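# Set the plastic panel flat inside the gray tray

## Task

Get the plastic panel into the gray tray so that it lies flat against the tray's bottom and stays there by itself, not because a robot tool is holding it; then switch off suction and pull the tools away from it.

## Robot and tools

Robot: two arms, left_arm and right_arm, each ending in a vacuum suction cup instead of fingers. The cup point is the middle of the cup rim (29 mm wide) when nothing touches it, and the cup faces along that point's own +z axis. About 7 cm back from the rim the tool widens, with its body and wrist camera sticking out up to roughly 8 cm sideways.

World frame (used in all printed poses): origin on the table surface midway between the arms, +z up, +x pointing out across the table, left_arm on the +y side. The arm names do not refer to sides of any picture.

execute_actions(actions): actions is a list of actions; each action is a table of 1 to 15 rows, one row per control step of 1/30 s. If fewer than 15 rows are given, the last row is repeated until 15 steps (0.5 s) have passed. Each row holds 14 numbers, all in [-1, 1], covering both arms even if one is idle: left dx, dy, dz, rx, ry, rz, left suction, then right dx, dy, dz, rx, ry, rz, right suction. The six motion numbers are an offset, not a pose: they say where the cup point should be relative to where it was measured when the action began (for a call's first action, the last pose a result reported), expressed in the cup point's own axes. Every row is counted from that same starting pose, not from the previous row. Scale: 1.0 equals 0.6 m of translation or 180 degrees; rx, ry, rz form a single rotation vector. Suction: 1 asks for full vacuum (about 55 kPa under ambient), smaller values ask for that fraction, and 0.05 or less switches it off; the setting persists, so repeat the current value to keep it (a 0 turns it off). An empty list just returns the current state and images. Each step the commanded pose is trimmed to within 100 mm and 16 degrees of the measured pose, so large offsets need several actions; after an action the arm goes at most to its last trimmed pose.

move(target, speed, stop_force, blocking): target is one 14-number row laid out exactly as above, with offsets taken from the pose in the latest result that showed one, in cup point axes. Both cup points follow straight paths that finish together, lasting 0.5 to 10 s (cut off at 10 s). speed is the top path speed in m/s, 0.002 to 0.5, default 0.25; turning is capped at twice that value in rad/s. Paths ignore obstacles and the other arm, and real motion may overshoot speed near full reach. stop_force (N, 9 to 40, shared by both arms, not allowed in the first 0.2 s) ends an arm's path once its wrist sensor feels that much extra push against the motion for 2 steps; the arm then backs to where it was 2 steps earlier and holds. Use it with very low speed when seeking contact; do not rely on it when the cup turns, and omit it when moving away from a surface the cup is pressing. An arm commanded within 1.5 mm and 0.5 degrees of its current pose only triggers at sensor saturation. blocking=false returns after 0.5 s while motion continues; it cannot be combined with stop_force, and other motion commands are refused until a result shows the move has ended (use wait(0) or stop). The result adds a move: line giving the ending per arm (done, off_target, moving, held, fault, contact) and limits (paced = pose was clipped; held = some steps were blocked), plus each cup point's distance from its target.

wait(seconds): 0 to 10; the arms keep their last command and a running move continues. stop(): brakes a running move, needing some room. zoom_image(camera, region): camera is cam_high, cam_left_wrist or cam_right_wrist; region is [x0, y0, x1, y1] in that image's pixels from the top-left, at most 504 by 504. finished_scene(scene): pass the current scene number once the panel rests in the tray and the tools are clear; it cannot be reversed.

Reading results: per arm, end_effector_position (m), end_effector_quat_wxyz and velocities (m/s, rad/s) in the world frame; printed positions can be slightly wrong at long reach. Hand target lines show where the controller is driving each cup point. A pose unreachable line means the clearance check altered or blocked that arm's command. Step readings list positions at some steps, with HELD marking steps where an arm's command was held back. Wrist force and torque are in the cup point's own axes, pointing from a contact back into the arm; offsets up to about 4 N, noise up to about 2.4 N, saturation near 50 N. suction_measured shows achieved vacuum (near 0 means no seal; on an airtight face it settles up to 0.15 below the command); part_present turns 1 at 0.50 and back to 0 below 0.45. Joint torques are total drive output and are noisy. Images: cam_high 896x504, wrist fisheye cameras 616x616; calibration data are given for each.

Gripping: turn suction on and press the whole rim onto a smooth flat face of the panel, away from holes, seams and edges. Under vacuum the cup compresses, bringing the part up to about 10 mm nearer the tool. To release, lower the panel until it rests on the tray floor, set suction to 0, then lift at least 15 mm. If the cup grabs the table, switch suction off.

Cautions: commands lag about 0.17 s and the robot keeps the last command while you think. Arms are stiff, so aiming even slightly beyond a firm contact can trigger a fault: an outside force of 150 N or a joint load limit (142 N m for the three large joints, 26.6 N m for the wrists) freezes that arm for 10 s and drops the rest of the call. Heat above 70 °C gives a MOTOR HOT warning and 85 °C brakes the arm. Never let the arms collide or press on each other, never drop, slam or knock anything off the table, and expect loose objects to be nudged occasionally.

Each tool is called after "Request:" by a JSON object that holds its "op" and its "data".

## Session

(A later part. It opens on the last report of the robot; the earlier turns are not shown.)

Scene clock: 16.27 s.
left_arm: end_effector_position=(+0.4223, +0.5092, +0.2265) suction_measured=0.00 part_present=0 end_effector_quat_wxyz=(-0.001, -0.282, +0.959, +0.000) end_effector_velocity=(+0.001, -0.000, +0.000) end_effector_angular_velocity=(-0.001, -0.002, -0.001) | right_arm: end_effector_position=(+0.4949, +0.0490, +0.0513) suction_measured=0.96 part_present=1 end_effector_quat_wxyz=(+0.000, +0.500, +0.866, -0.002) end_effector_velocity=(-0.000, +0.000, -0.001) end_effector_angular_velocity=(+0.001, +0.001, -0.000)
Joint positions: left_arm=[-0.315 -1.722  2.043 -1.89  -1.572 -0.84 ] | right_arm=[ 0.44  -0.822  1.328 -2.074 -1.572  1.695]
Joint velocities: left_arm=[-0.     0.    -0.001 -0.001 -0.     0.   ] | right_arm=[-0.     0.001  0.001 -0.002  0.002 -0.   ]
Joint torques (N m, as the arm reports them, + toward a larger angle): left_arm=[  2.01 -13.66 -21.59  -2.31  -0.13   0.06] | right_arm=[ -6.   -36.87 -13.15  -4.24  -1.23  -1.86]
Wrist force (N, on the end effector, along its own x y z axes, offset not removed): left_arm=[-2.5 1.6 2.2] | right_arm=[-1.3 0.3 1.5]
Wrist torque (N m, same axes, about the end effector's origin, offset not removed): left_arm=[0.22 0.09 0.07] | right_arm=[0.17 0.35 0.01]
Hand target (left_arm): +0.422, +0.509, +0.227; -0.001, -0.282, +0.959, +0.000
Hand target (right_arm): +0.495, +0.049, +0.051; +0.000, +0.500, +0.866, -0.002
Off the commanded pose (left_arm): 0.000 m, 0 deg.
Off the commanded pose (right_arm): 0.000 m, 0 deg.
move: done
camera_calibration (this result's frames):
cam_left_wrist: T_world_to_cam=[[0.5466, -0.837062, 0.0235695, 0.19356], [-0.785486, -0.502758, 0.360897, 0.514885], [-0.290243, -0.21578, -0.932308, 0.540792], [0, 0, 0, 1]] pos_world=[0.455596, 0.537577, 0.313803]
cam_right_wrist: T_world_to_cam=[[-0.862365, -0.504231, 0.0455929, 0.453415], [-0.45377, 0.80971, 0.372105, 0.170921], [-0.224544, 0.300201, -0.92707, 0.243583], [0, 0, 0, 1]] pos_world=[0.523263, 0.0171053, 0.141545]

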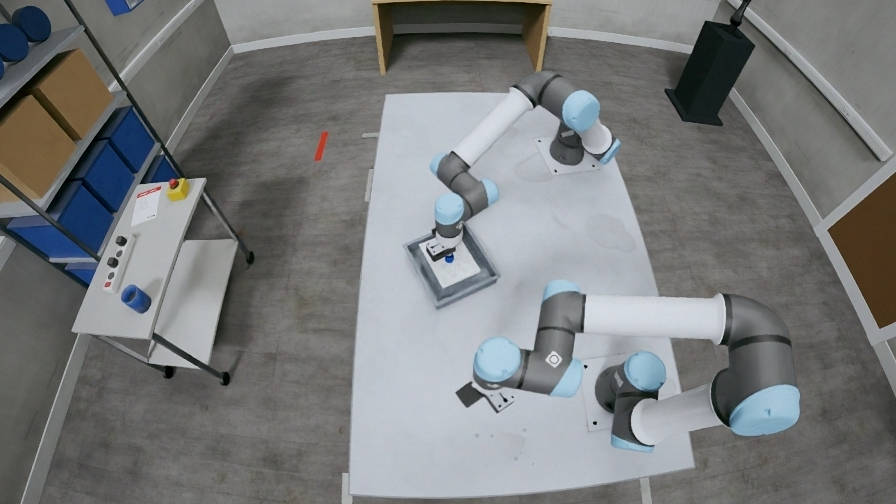

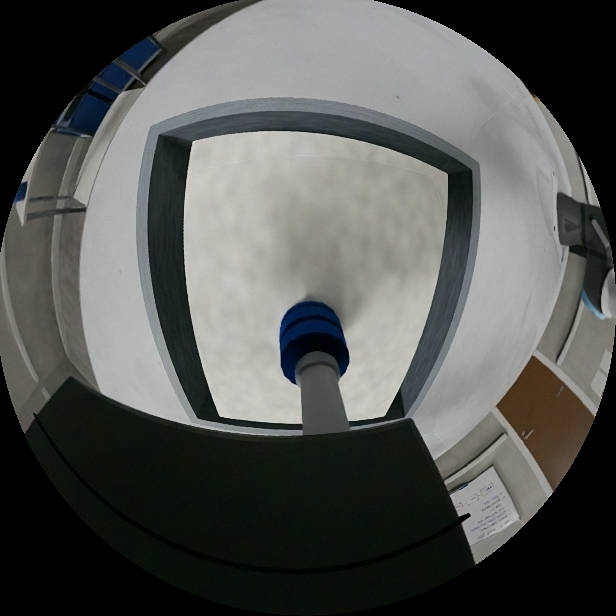

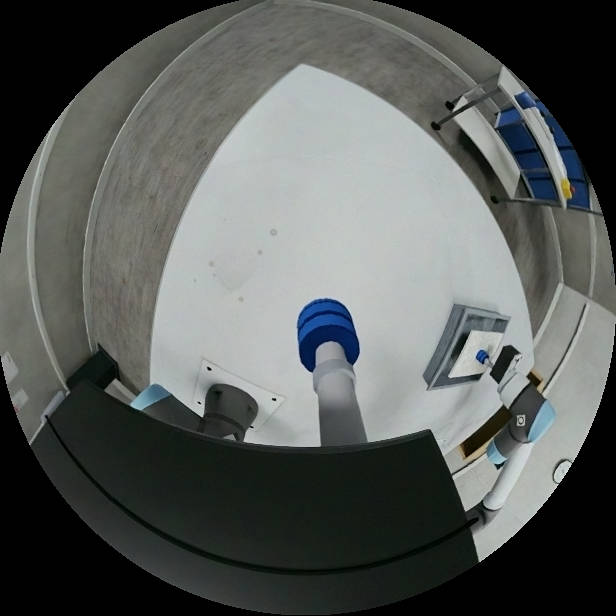

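Request:
{"op": "move", "data": {"target": [0,0,0,0,0,0,0,0,0,0.055,0,0,0,1], "speed": 0.06}}

Request:
{"op": "move", "data": {"target": [0,0,0,0,0,0,0,0,0,0.05,0,0,0,1], "speed": 0.01, "stop_force": 9}}

Scene clock: 17.37 s.
left_arm: end_effector_position=(+0.4223, +0.5092, +0.2265) suction_measured=0.00 part_present=0 end_effector_quat_wxyz=(-0.001, -0.282, +0.959, +0.000) end_effector_velocity=(-0.000, +0.000, -0.000) end_effector_angular_velocity=(-0.000, +0.001, +0.001) | right_arm: end_effector_position=(+0.4949, +0.0489, +0.0184) suction_measured=0.96 part_present=1 end_effector_quat_wxyz=(+0.000, +0.500, +0.866, -0.002) end_effector_velocity=(-0.000, +0.000, -0.001) end_effector_angular_velocity=(+0.001, +0.000, -0.000)
Joint positions: left_arm=[-0.315 -1.722  2.043 -1.89  -1.572 -0.84 ] | right_arm=[ 0.44  -0.782  1.35  -2.136 -1.572  1.695]
Joint velocities: left_arm=[ 0.001 -0.     0.001 -0.    -0.    -0.   ] | right_arm=[ 0.     0.001  0.001 -0.002  0.001  0.   ]
Joint torques (N m, as the arm reports them, + toward a larger angle): left_arm=[  2.11 -13.52 -21.75  -2.35  -0.07   0.08] | right_arm=[ -3.96 -37.65 -12.91  -4.26  -1.26  -0.99]
Wrist force (N, on the end effector, along its own x y z axes, offset not removed): left_arm=[0.2 2.7 1.3] | right_arm=[-1.0 -0.1 0.1]
Wrist torque (N m, same axes, about the end effector's origin, offset not removed): left_arm=[0.25 -0.09 0.17] | right_arm=[0.25 0.14 -0.16]
Hand target (left_arm): +0.422, +0.509, +0.227; -0.001, -0.282, +0.959, +0.000
Hand target (right_arm): +0.495, +0.049, +0.018; +0.000, +0.500, +0.866, -0.002
Off the commanded pose (left_arm): 0.000 m, 0 deg.
Off the commanded pose (right_arm): 0.000 m, 0 deg.
move: done
camera_calibration (this result's frames):
cam_left_wrist: T_world_to_cam=[[0.5466, -0.837062, 0.0235697, 0.19356], [-0.785486, -0.502758, 0.360897, 0.514885], [-0.290243, -0.21578, -0.932308, 0.540793], [0, 0, 0, 1]] pos_world=[0.455596, 0.537577, 0.313803]
cam_right_wrist: T_world_to_cam=[[-0.862365, -0.50423, 0.0455877, 0.454846], [-0.453771, 0.809709, 0.372106, 0.183174], [-0.22454, 0.300204, -0.92707, 0.213103], [0, 0, 0, 1]] pos_world=[0.523213, 0.017055, 0.108666]

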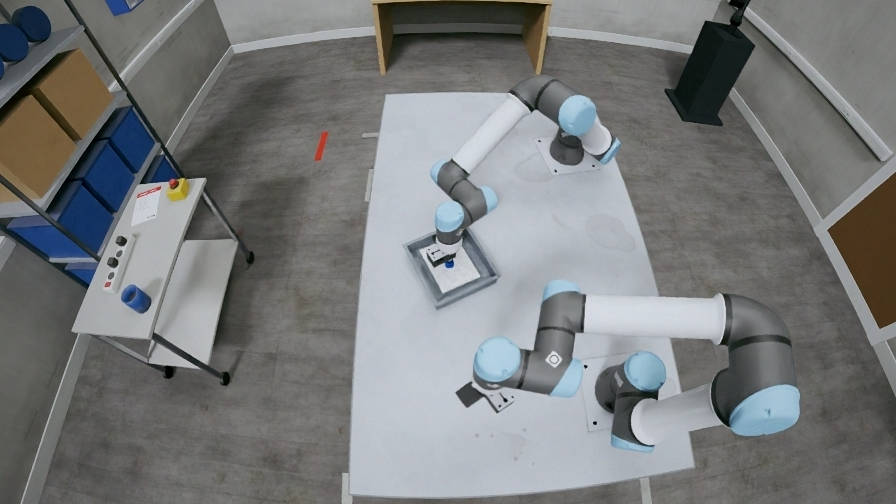

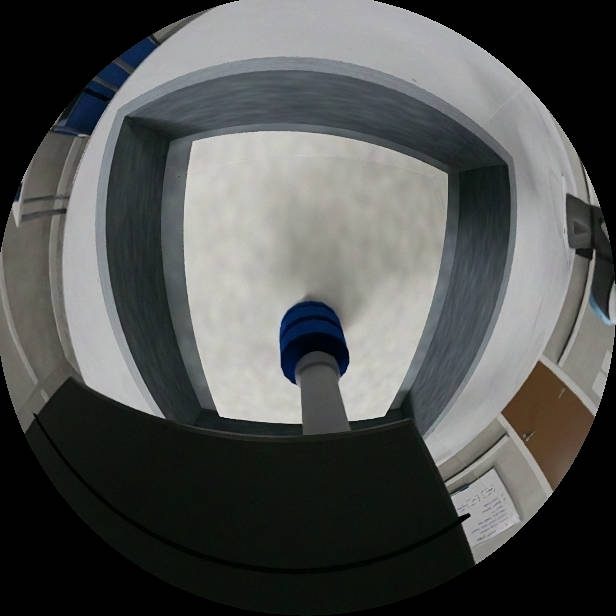

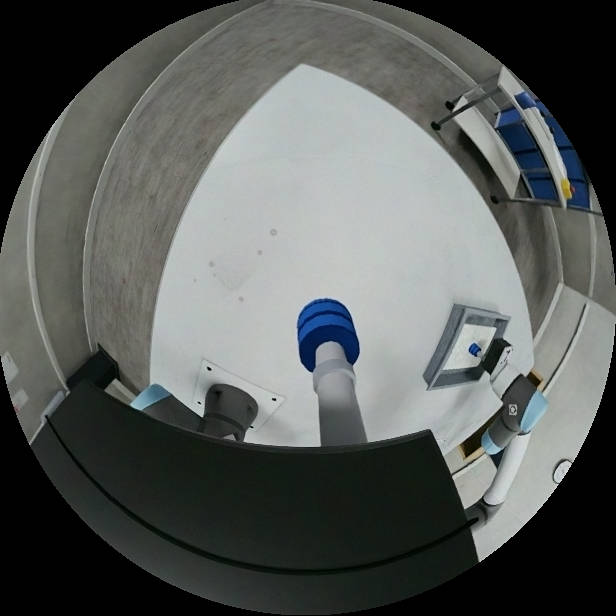

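Scene clock: 19.77 s.
left_arm: end_effector_position=(+0.4223, +0.5092, +0.2265) suction_measured=0.00 part_present=0 end_effector_quat_wxyz=(-0.001, -0.282, +0.959, +0.000) end_effector_velocity=(+0.000, +0.000, +0.000) end_effector_angular_velocity=(-0.000, -0.001, +0.002) | right_arm: end_effector_position=(+0.4948, +0.0489, -0.0018) suction_measured=0.96 part_present=1 end_effector_quat_wxyz=(+0.000, +0.500, +0.866, -0.002) end_effector_velocity=(-0.001, -0.000, +0.003) end_effector_angular_velocity=(-0.001, +0.001, -0.000)
Joint positions: left_arm=[-0.315 -1.722  2.043 -1.89  -1.572 -0.84 ] | right_arm=[ 0.44  -0.755  1.36  -2.173 -1.572  1.695]
Joint velocities: left_arm=[ 0.001 -0.     0.    -0.001  0.    -0.   ] | right_arm=[-0.    -0.005 -0.     0.007  0.     0.   ]
Joint torques (N m, as the arm reports them, + toward a larger angle): left_arm=[  2.32 -13.85 -22.    -2.36  -0.16   0.02] | right_arm=[ -3.41 -45.54 -14.66   2.55  -1.1   -0.3 ]
Wrist force (N, on the end effector, along its own x y z axes, offset not removed): left_arm=[-0.3 0.6 2.3] | right_arm=[0.8 0.0 -22.6]
Wrist torque (N m, same axes, about the end effector's origin, offset not removed): left_arm=[0.05 0.00 0.08] | right_arm=[0.00 0.08 -0.09]
Hand target (left_arm): +0.422, +0.509, +0.227; -0.001, -0.282, +0.959, +0.000
Hand target (right_arm): +0.495, +0.049, -0.001; +0.000, +0.500, +0.866, -0.002
Off the commanded pose (left_arm): 0.000 m, 0 deg.
Off the commanded pose (right_arm): 0.010 m, 0 deg.
move: contact (right_arm)
camera_calibration (this result's frames):
cam_left_wrist: T_world_to_cam=[[0.5466, -0.837062, 0.0235692, 0.19356], [-0.785485, -0.502758, 0.360897, 0.514885], [-0.290244, -0.21578, -0.932308, 0.540792], [0, 0, 0, 1]] pos_world=[0.455596, 0.537577, 0.313802]
cam_right_wrist: T_world_to_cam=[[-0.862363, -0.504229, 0.0456389, 0.4557], [-0.453756, 0.809721, 0.372099, 0.190717], [-0.224578, 0.300175, -0.92707, 0.194334], [0, 0, 0, 1]] pos_world=[0.523161, 0.0170157, 0.088398]

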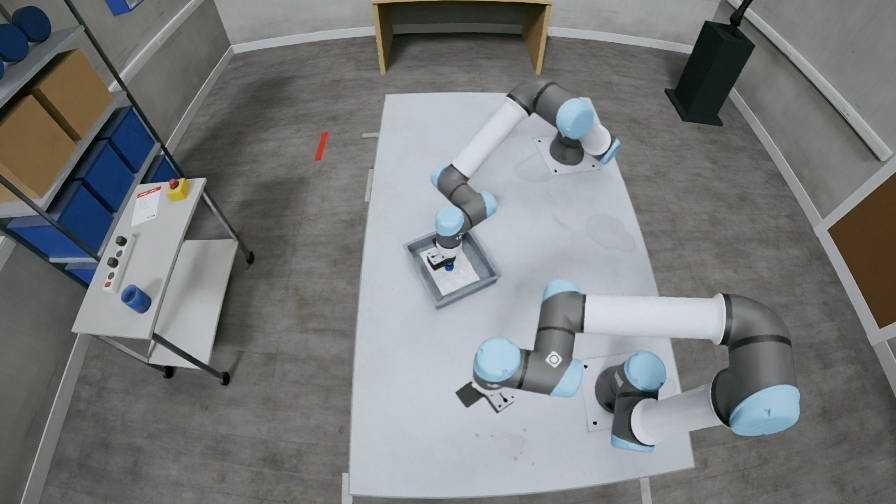

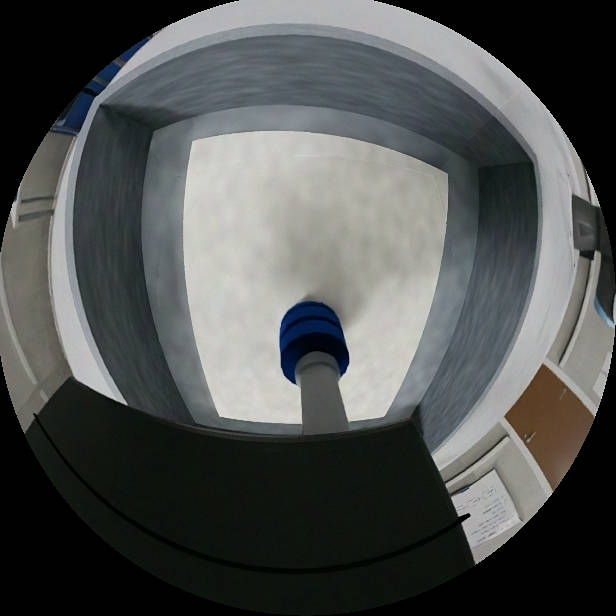

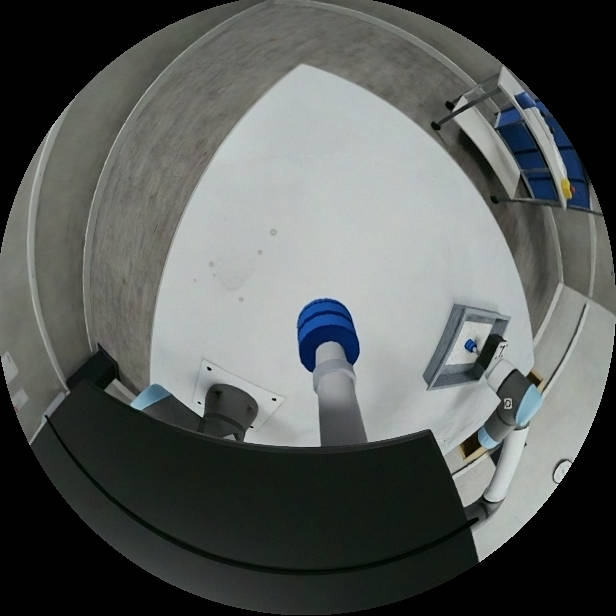

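Release suction, wait for vacuum to vent, then lift.

Request:
{"op": "execute_actions", "data": {"actions": [[[0,0,0,0,0,0,0,0,0,0,0,0,0,0]],[[0,0,0,0,0,0,0,0,0,0,0,0,0,0]]]}}

Scene clock: 20.90 s.
left_arm: end_effector_position=(+0.4223, +0.5092, +0.2265) suction_measured=0.00 part_present=0 end_effector_quat_wxyz=(-0.001, -0.282, +0.959, +0.000) end_effector_velocity=(+0.000, +0.000, +0.000) end_effector_angular_velocity=(-0.000, -0.001, +0.001) | right_arm: end_effector_position=(+0.4949, +0.0489, -0.0018) suction_measured=0.00 part_present=0 end_effector_quat_wxyz=(+0.000, +0.500, +0.866, -0.002) end_effector_velocity=(+0.000, -0.000, -0.000) end_effector_angular_velocity=(-0.000, -0.000, -0.000)
Joint positions: left_arm=[-0.315 -1.722  2.043 -1.89  -1.572 -0.84 ] | right_arm=[ 0.44  -0.755  1.36  -2.173 -1.572  1.695]
Joint velocities: left_arm=[ 0.     0.    -0.    -0.001 -0.    -0.   ] | right_arm=[-0.     0.001  0.    -0.001 -0.     0.   ]
Joint torques (N m, as the arm reports them, + toward a larger angle): left_arm=[  1.88 -12.81 -21.71  -2.37   0.     0.  ] | right_arm=[ -3.28 -18.26  -7.98  -1.83  -1.17  -0.33]
Wrist force (N, on the end effector, along its own x y z axes, offset not removed): left_arm=[0.0 2.7 -0.2] | right_arm=[-0.5 -3.8 -30.1]
Wrist torque (N m, same axes, about the end effector's origin, offset not removed): left_arm=[0.30 -0.06 0.18] | right_arm=[-0.03 0.03 -0.12]
Hand target (left_arm): +0.422, +0.509, +0.227; -0.001, -0.282, +0.959, +0.000
Hand target (right_arm): +0.495, +0.049, -0.002; +0.000, +0.500, +0.866, -0.002
Off the commanded pose (left_arm): 0.000 m, 0 deg.
Off the commanded pose (right_arm): 0.000 m, 0 deg.
Step readings (end_effector_position; steps 1 to 15: 1st action; 16 to 30: 2nd action):
0: left_arm (+0.4223, +0.5092, +0.2265) | right_arm (+0.4948, +0.0488, -0.0017)
1: left_arm (+0.4223, +0.5092, +0.2265) | right_arm (+0.4948, +0.0488, -0.0016)
2: left_arm (+0.4223, +0.5092, +0.2265) | right_arm (+0.4948, +0.0489, -0.0016)
4: left_arm (+0.4223, +0.5092, +0.2265) | right_arm (+0.4948, +0.0489, -0.0016)
8: left_arm (+0.4223, +0.5092, +0.2265) | right_arm (+0.4949, +0.0489, -0.0016)
15: left_arm (+0.4223, +0.5092, +0.2265) | right_arm (+0.4949, +0.0489, -0.0018)
16: left_arm (+0.4223, +0.5092, +0.2265) | right_arm (+0.4949, +0.0489, -0.0018)
17: left_arm (+0.4223, +0.5092, +0.2265) | right_arm (+0.4949, +0.0489, -0.0018)
19: left_arm (+0.4223, +0.5092, +0.2265) | right_arm (+0.4949, +0.0489, -0.0018)
23: left_arm (+0.4223, +0.5092, +0.2265) | right_arm (+0.4949, +0.0489, -0.0018)
30: end_effector_position above
camera_calibration (this result's frames):
cam_left_wrist: T_world_to_cam=[[0.5466, -0.837062, 0.0235696, 0.19356], [-0.785485, -0.502758, 0.360897, 0.514885], [-0.290243, -0.21578, -0.932308, 0.540793], [0, 0, 0, 1]] pos_world=[0.455596, 0.537577, 0.313803]
cam_right_wrist: T_world_to_cam=[[-0.862368, -0.504233, 0.0455028, 0.455746], [-0.453797, 0.80969, 0.372116, 0.190706], [-0.224476, 0.300252, -0.92707, 0.194346], [0, 0, 0, 1]] pos_world=[0.523189, 0.0170371, 0.0884694]

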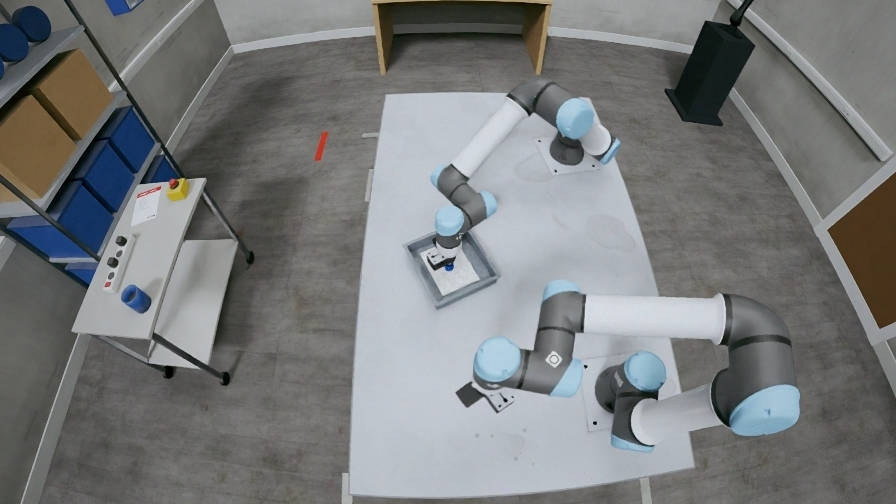

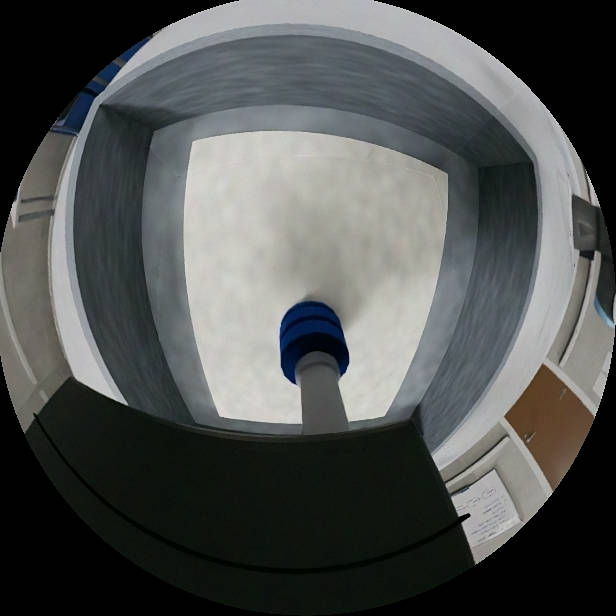

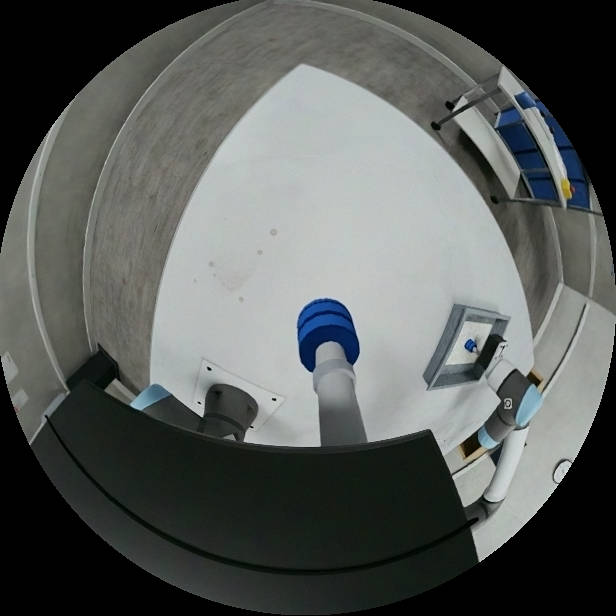

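Request:
{"op": "move", "data": {"target": [0,0,0,0,0,0,0,0,0,-0.2,0,0,0,0], "speed": 0.15}}

Request:
{"op": "move", "data": {"target": [0,0,0,0,0,0,0,-0.25,-0.38,-0.12,0,0,0,0], "speed": 0.3}}

Request:
{"op": "zoom_image", "data": {"camera": "cam_high", "region": [370, 190, 550, 330]}}

Scene clock: 22.37 s.
left_arm: end_effector_position=(+0.4223, +0.5092, +0.2265) suction_measured=0.00 part_present=0 end_effector_quat_wxyz=(-0.001, -0.282, +0.959, +0.000) end_effector_velocity=(+0.000, -0.000, +0.000) end_effector_angular_velocity=(-0.001, -0.001, -0.000) | right_arm: end_effector_position=(+0.4950, +0.0490, +0.1181) suction_measured=0.00 part_present=0 end_effector_quat_wxyz=(+0.000, +0.500, +0.866, -0.002) end_effector_velocity=(+0.000, +0.000, +0.001) end_effector_angular_velocity=(-0.000, -0.000, +0.000)
Joint positions: left_arm=[-0.315 -1.722  2.043 -1.89  -1.572 -0.84 ] | right_arm=[ 0.44  -0.891  1.263 -1.94  -1.572  1.695]
Joint velocities: left_arm=[ 0.     0.    -0.001 -0.001 -0.001  0.001] | right_arm=[-0.    -0.    -0.002  0.002 -0.    -0.   ]
Joint torques (N m, as the arm reports them, + toward a larger angle): left_arm=[  1.11 -13.76 -21.54  -2.43  -0.13   0.04] | right_arm=[  1.52 -59.99 -28.77  -0.25   0.89  -1.28]
Wrist force (N, on the end effector, along its own x y z axes, offset not removed): left_arm=[0.5 0.6 2.1] | right_arm=[1.3 2.6 -0.1]
Wrist torque (N m, same axes, about the end effector's origin, offset not removed): left_arm=[0.17 -0.08 0.06] | right_arm=[0.50 -0.01 -0.11]
Hand target (left_arm): +0.422, +0.509, +0.227; -0.001, -0.282, +0.959, +0.000
Hand target (right_arm): +0.495, +0.049, +0.118; +0.000, +0.500, +0.866, -0.002
Off the commanded pose (left_arm): 0.000 m, 0 deg.
Off the commanded pose (right_arm): 0.000 m, 0 deg.
move: done
camera_calibration (this result's frames):
cam_left_wrist: T_world_to_cam=[[0.5466, -0.837062, 0.0235692, 0.19356], [-0.785485, -0.502758, 0.360897, 0.514885], [-0.290244, -0.21578, -0.932308, 0.540792], [0, 0, 0, 1]] pos_world=[0.455596, 0.537577, 0.313802]
cam_right_wrist: T_world_to_cam=[[-0.862394, -0.504188, 0.0455016, 0.450546], [-0.453755, 0.809713, 0.372116, 0.146059], [-0.22446, 0.300264, -0.92707, 0.305437], [0, 0, 0, 1]] pos_world=[0.523381, 0.0171825, 0.20831]

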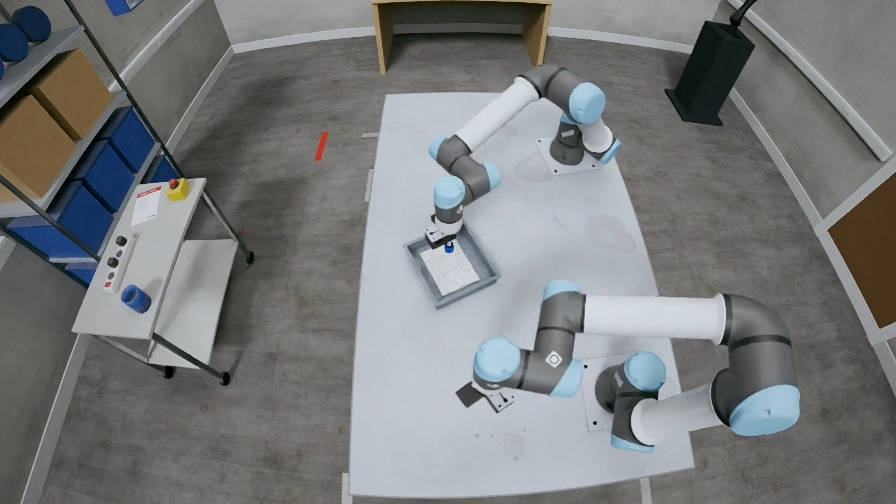

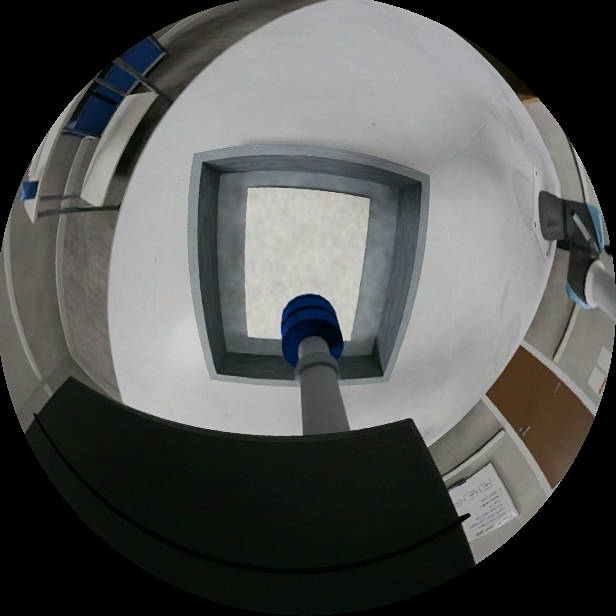

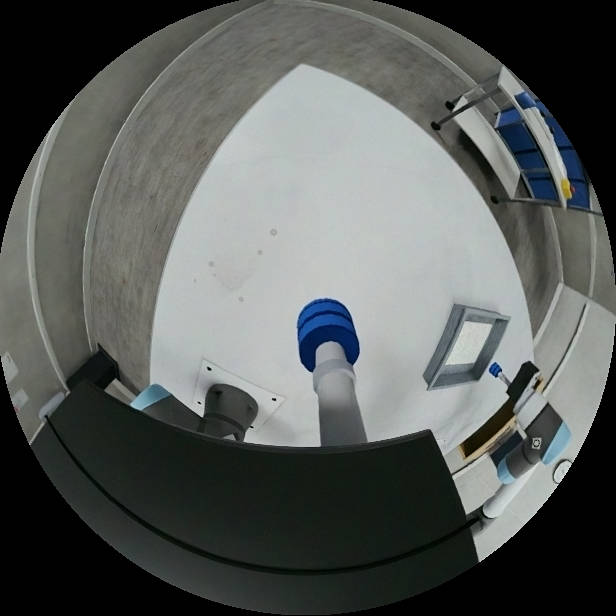

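Scene clock: 23.90 s.
left_arm: end_effector_position=(+0.4223, +0.5092, +0.2265) suction_measured=0.00 part_present=0 end_effector_quat_wxyz=(-0.001, -0.282, +0.959, +0.000) end_effector_velocity=(-0.000, -0.000, -0.000) end_effector_angular_velocity=(+0.000, +0.000, +0.001) | right_arm: end_effector_position=(+0.3727, -0.1948, +0.1904) suction_measured=0.00 part_present=0 end_effector_quat_wxyz=(-0.000, +0.500, +0.866, -0.002) end_effector_velocity=(-0.001, -0.001, +0.001) end_effector_angular_velocity=(+0.002, +0.000, +0.000)
Joint positions: left_arm=[-0.315 -1.722  2.043 -1.89  -1.572 -0.84 ] | right_arm=[ 0.188 -1.539  1.972 -2.001 -1.572  1.444]
Joint velocities: left_arm=[-0.     0.    -0.     0.001  0.    -0.001] | right_arm=[-0.002 -0.004  0.002  0.001  0.002 -0.002]
Joint torques (N m, as the arm reports them, + toward a larger angle): left_arm=[  1.66 -13.36 -22.13  -2.36  -0.13   0.14] | right_arm=[ -5.51 -35.52 -13.69  -0.35   1.7   -1.79]
Wrist force (N, on the end effector, along its own x y z axes, offset not removed): left_arm=[-1.3 -1.1 -0.1] | right_arm=[0.5 -1.4 -1.0]
Wrist torque (N m, same axes, about the end effector's origin, offset not removed): left_arm=[-0.09 0.04 -0.03] | right_arm=[-0.13 0.11 -0.13]
Hand target (left_arm): +0.422, +0.509, +0.227; -0.001, -0.282, +0.959, +0.000
Hand target (right_arm): +0.373, -0.195, +0.190; -0.000, +0.500, +0.866, -0.002
Off the commanded pose (left_arm): 0.000 m, 0 deg.
Off the commanded pose (right_arm): 0.001 m, 0 deg.
move: done
camera_calibration (this result's frames):
cam_left_wrist: T_world_to_cam=[[0.5466, -0.837062, 0.0235695, 0.19356], [-0.785486, -0.502758, 0.360897, 0.514885], [-0.290243, -0.21578, -0.932308, 0.540792], [0, 0, 0, 1]] pos_world=[0.455596, 0.537577, 0.313803]
cam_right_wrist: T_world_to_cam=[[-0.862371, -0.50419, 0.0459239, 0.218746], [-0.453484, 0.809591, 0.372713, 0.260825], [-0.225098, 0.300591, -0.92681, 0.418433], [0, 0, 0, 1]] pos_world=[0.401108, -0.226649, 0.280549]

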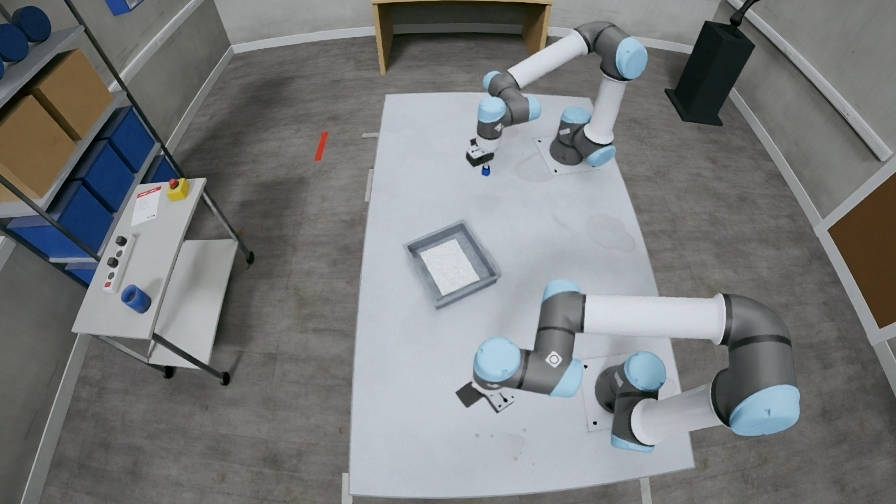

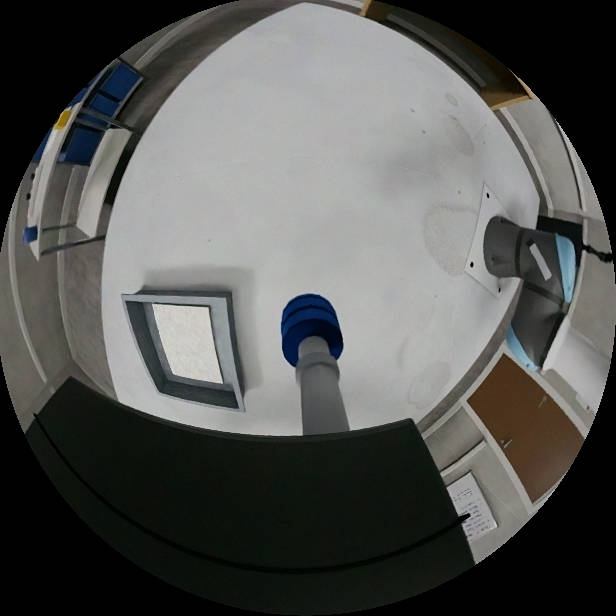

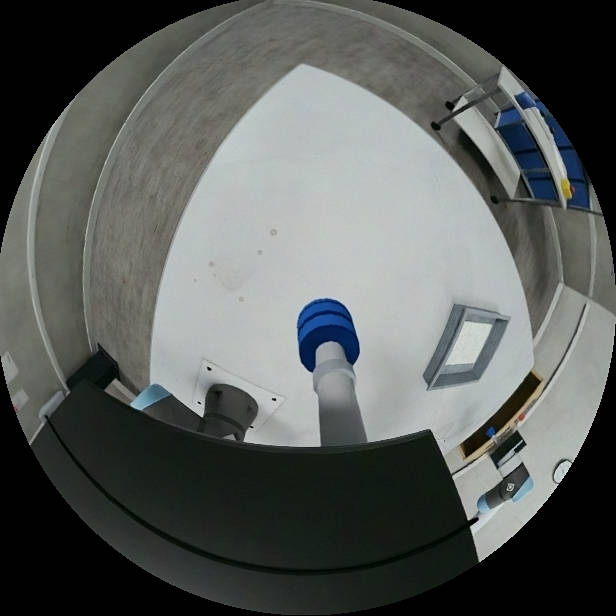

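Region (370, 190, 550, 330) of cam_high's 896x504 image, scaled by 2.800, with more detail than that image has.

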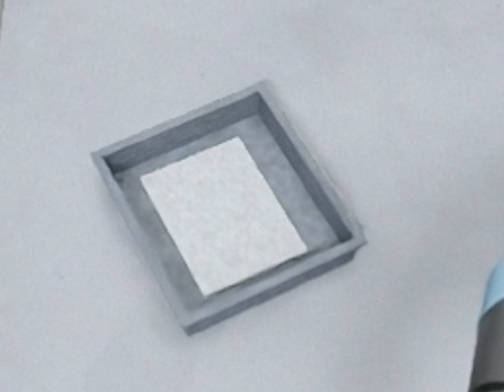

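Request:
{"op": "finished_scene", "data": {"scene": 1}}

The scene is finished: the task was done.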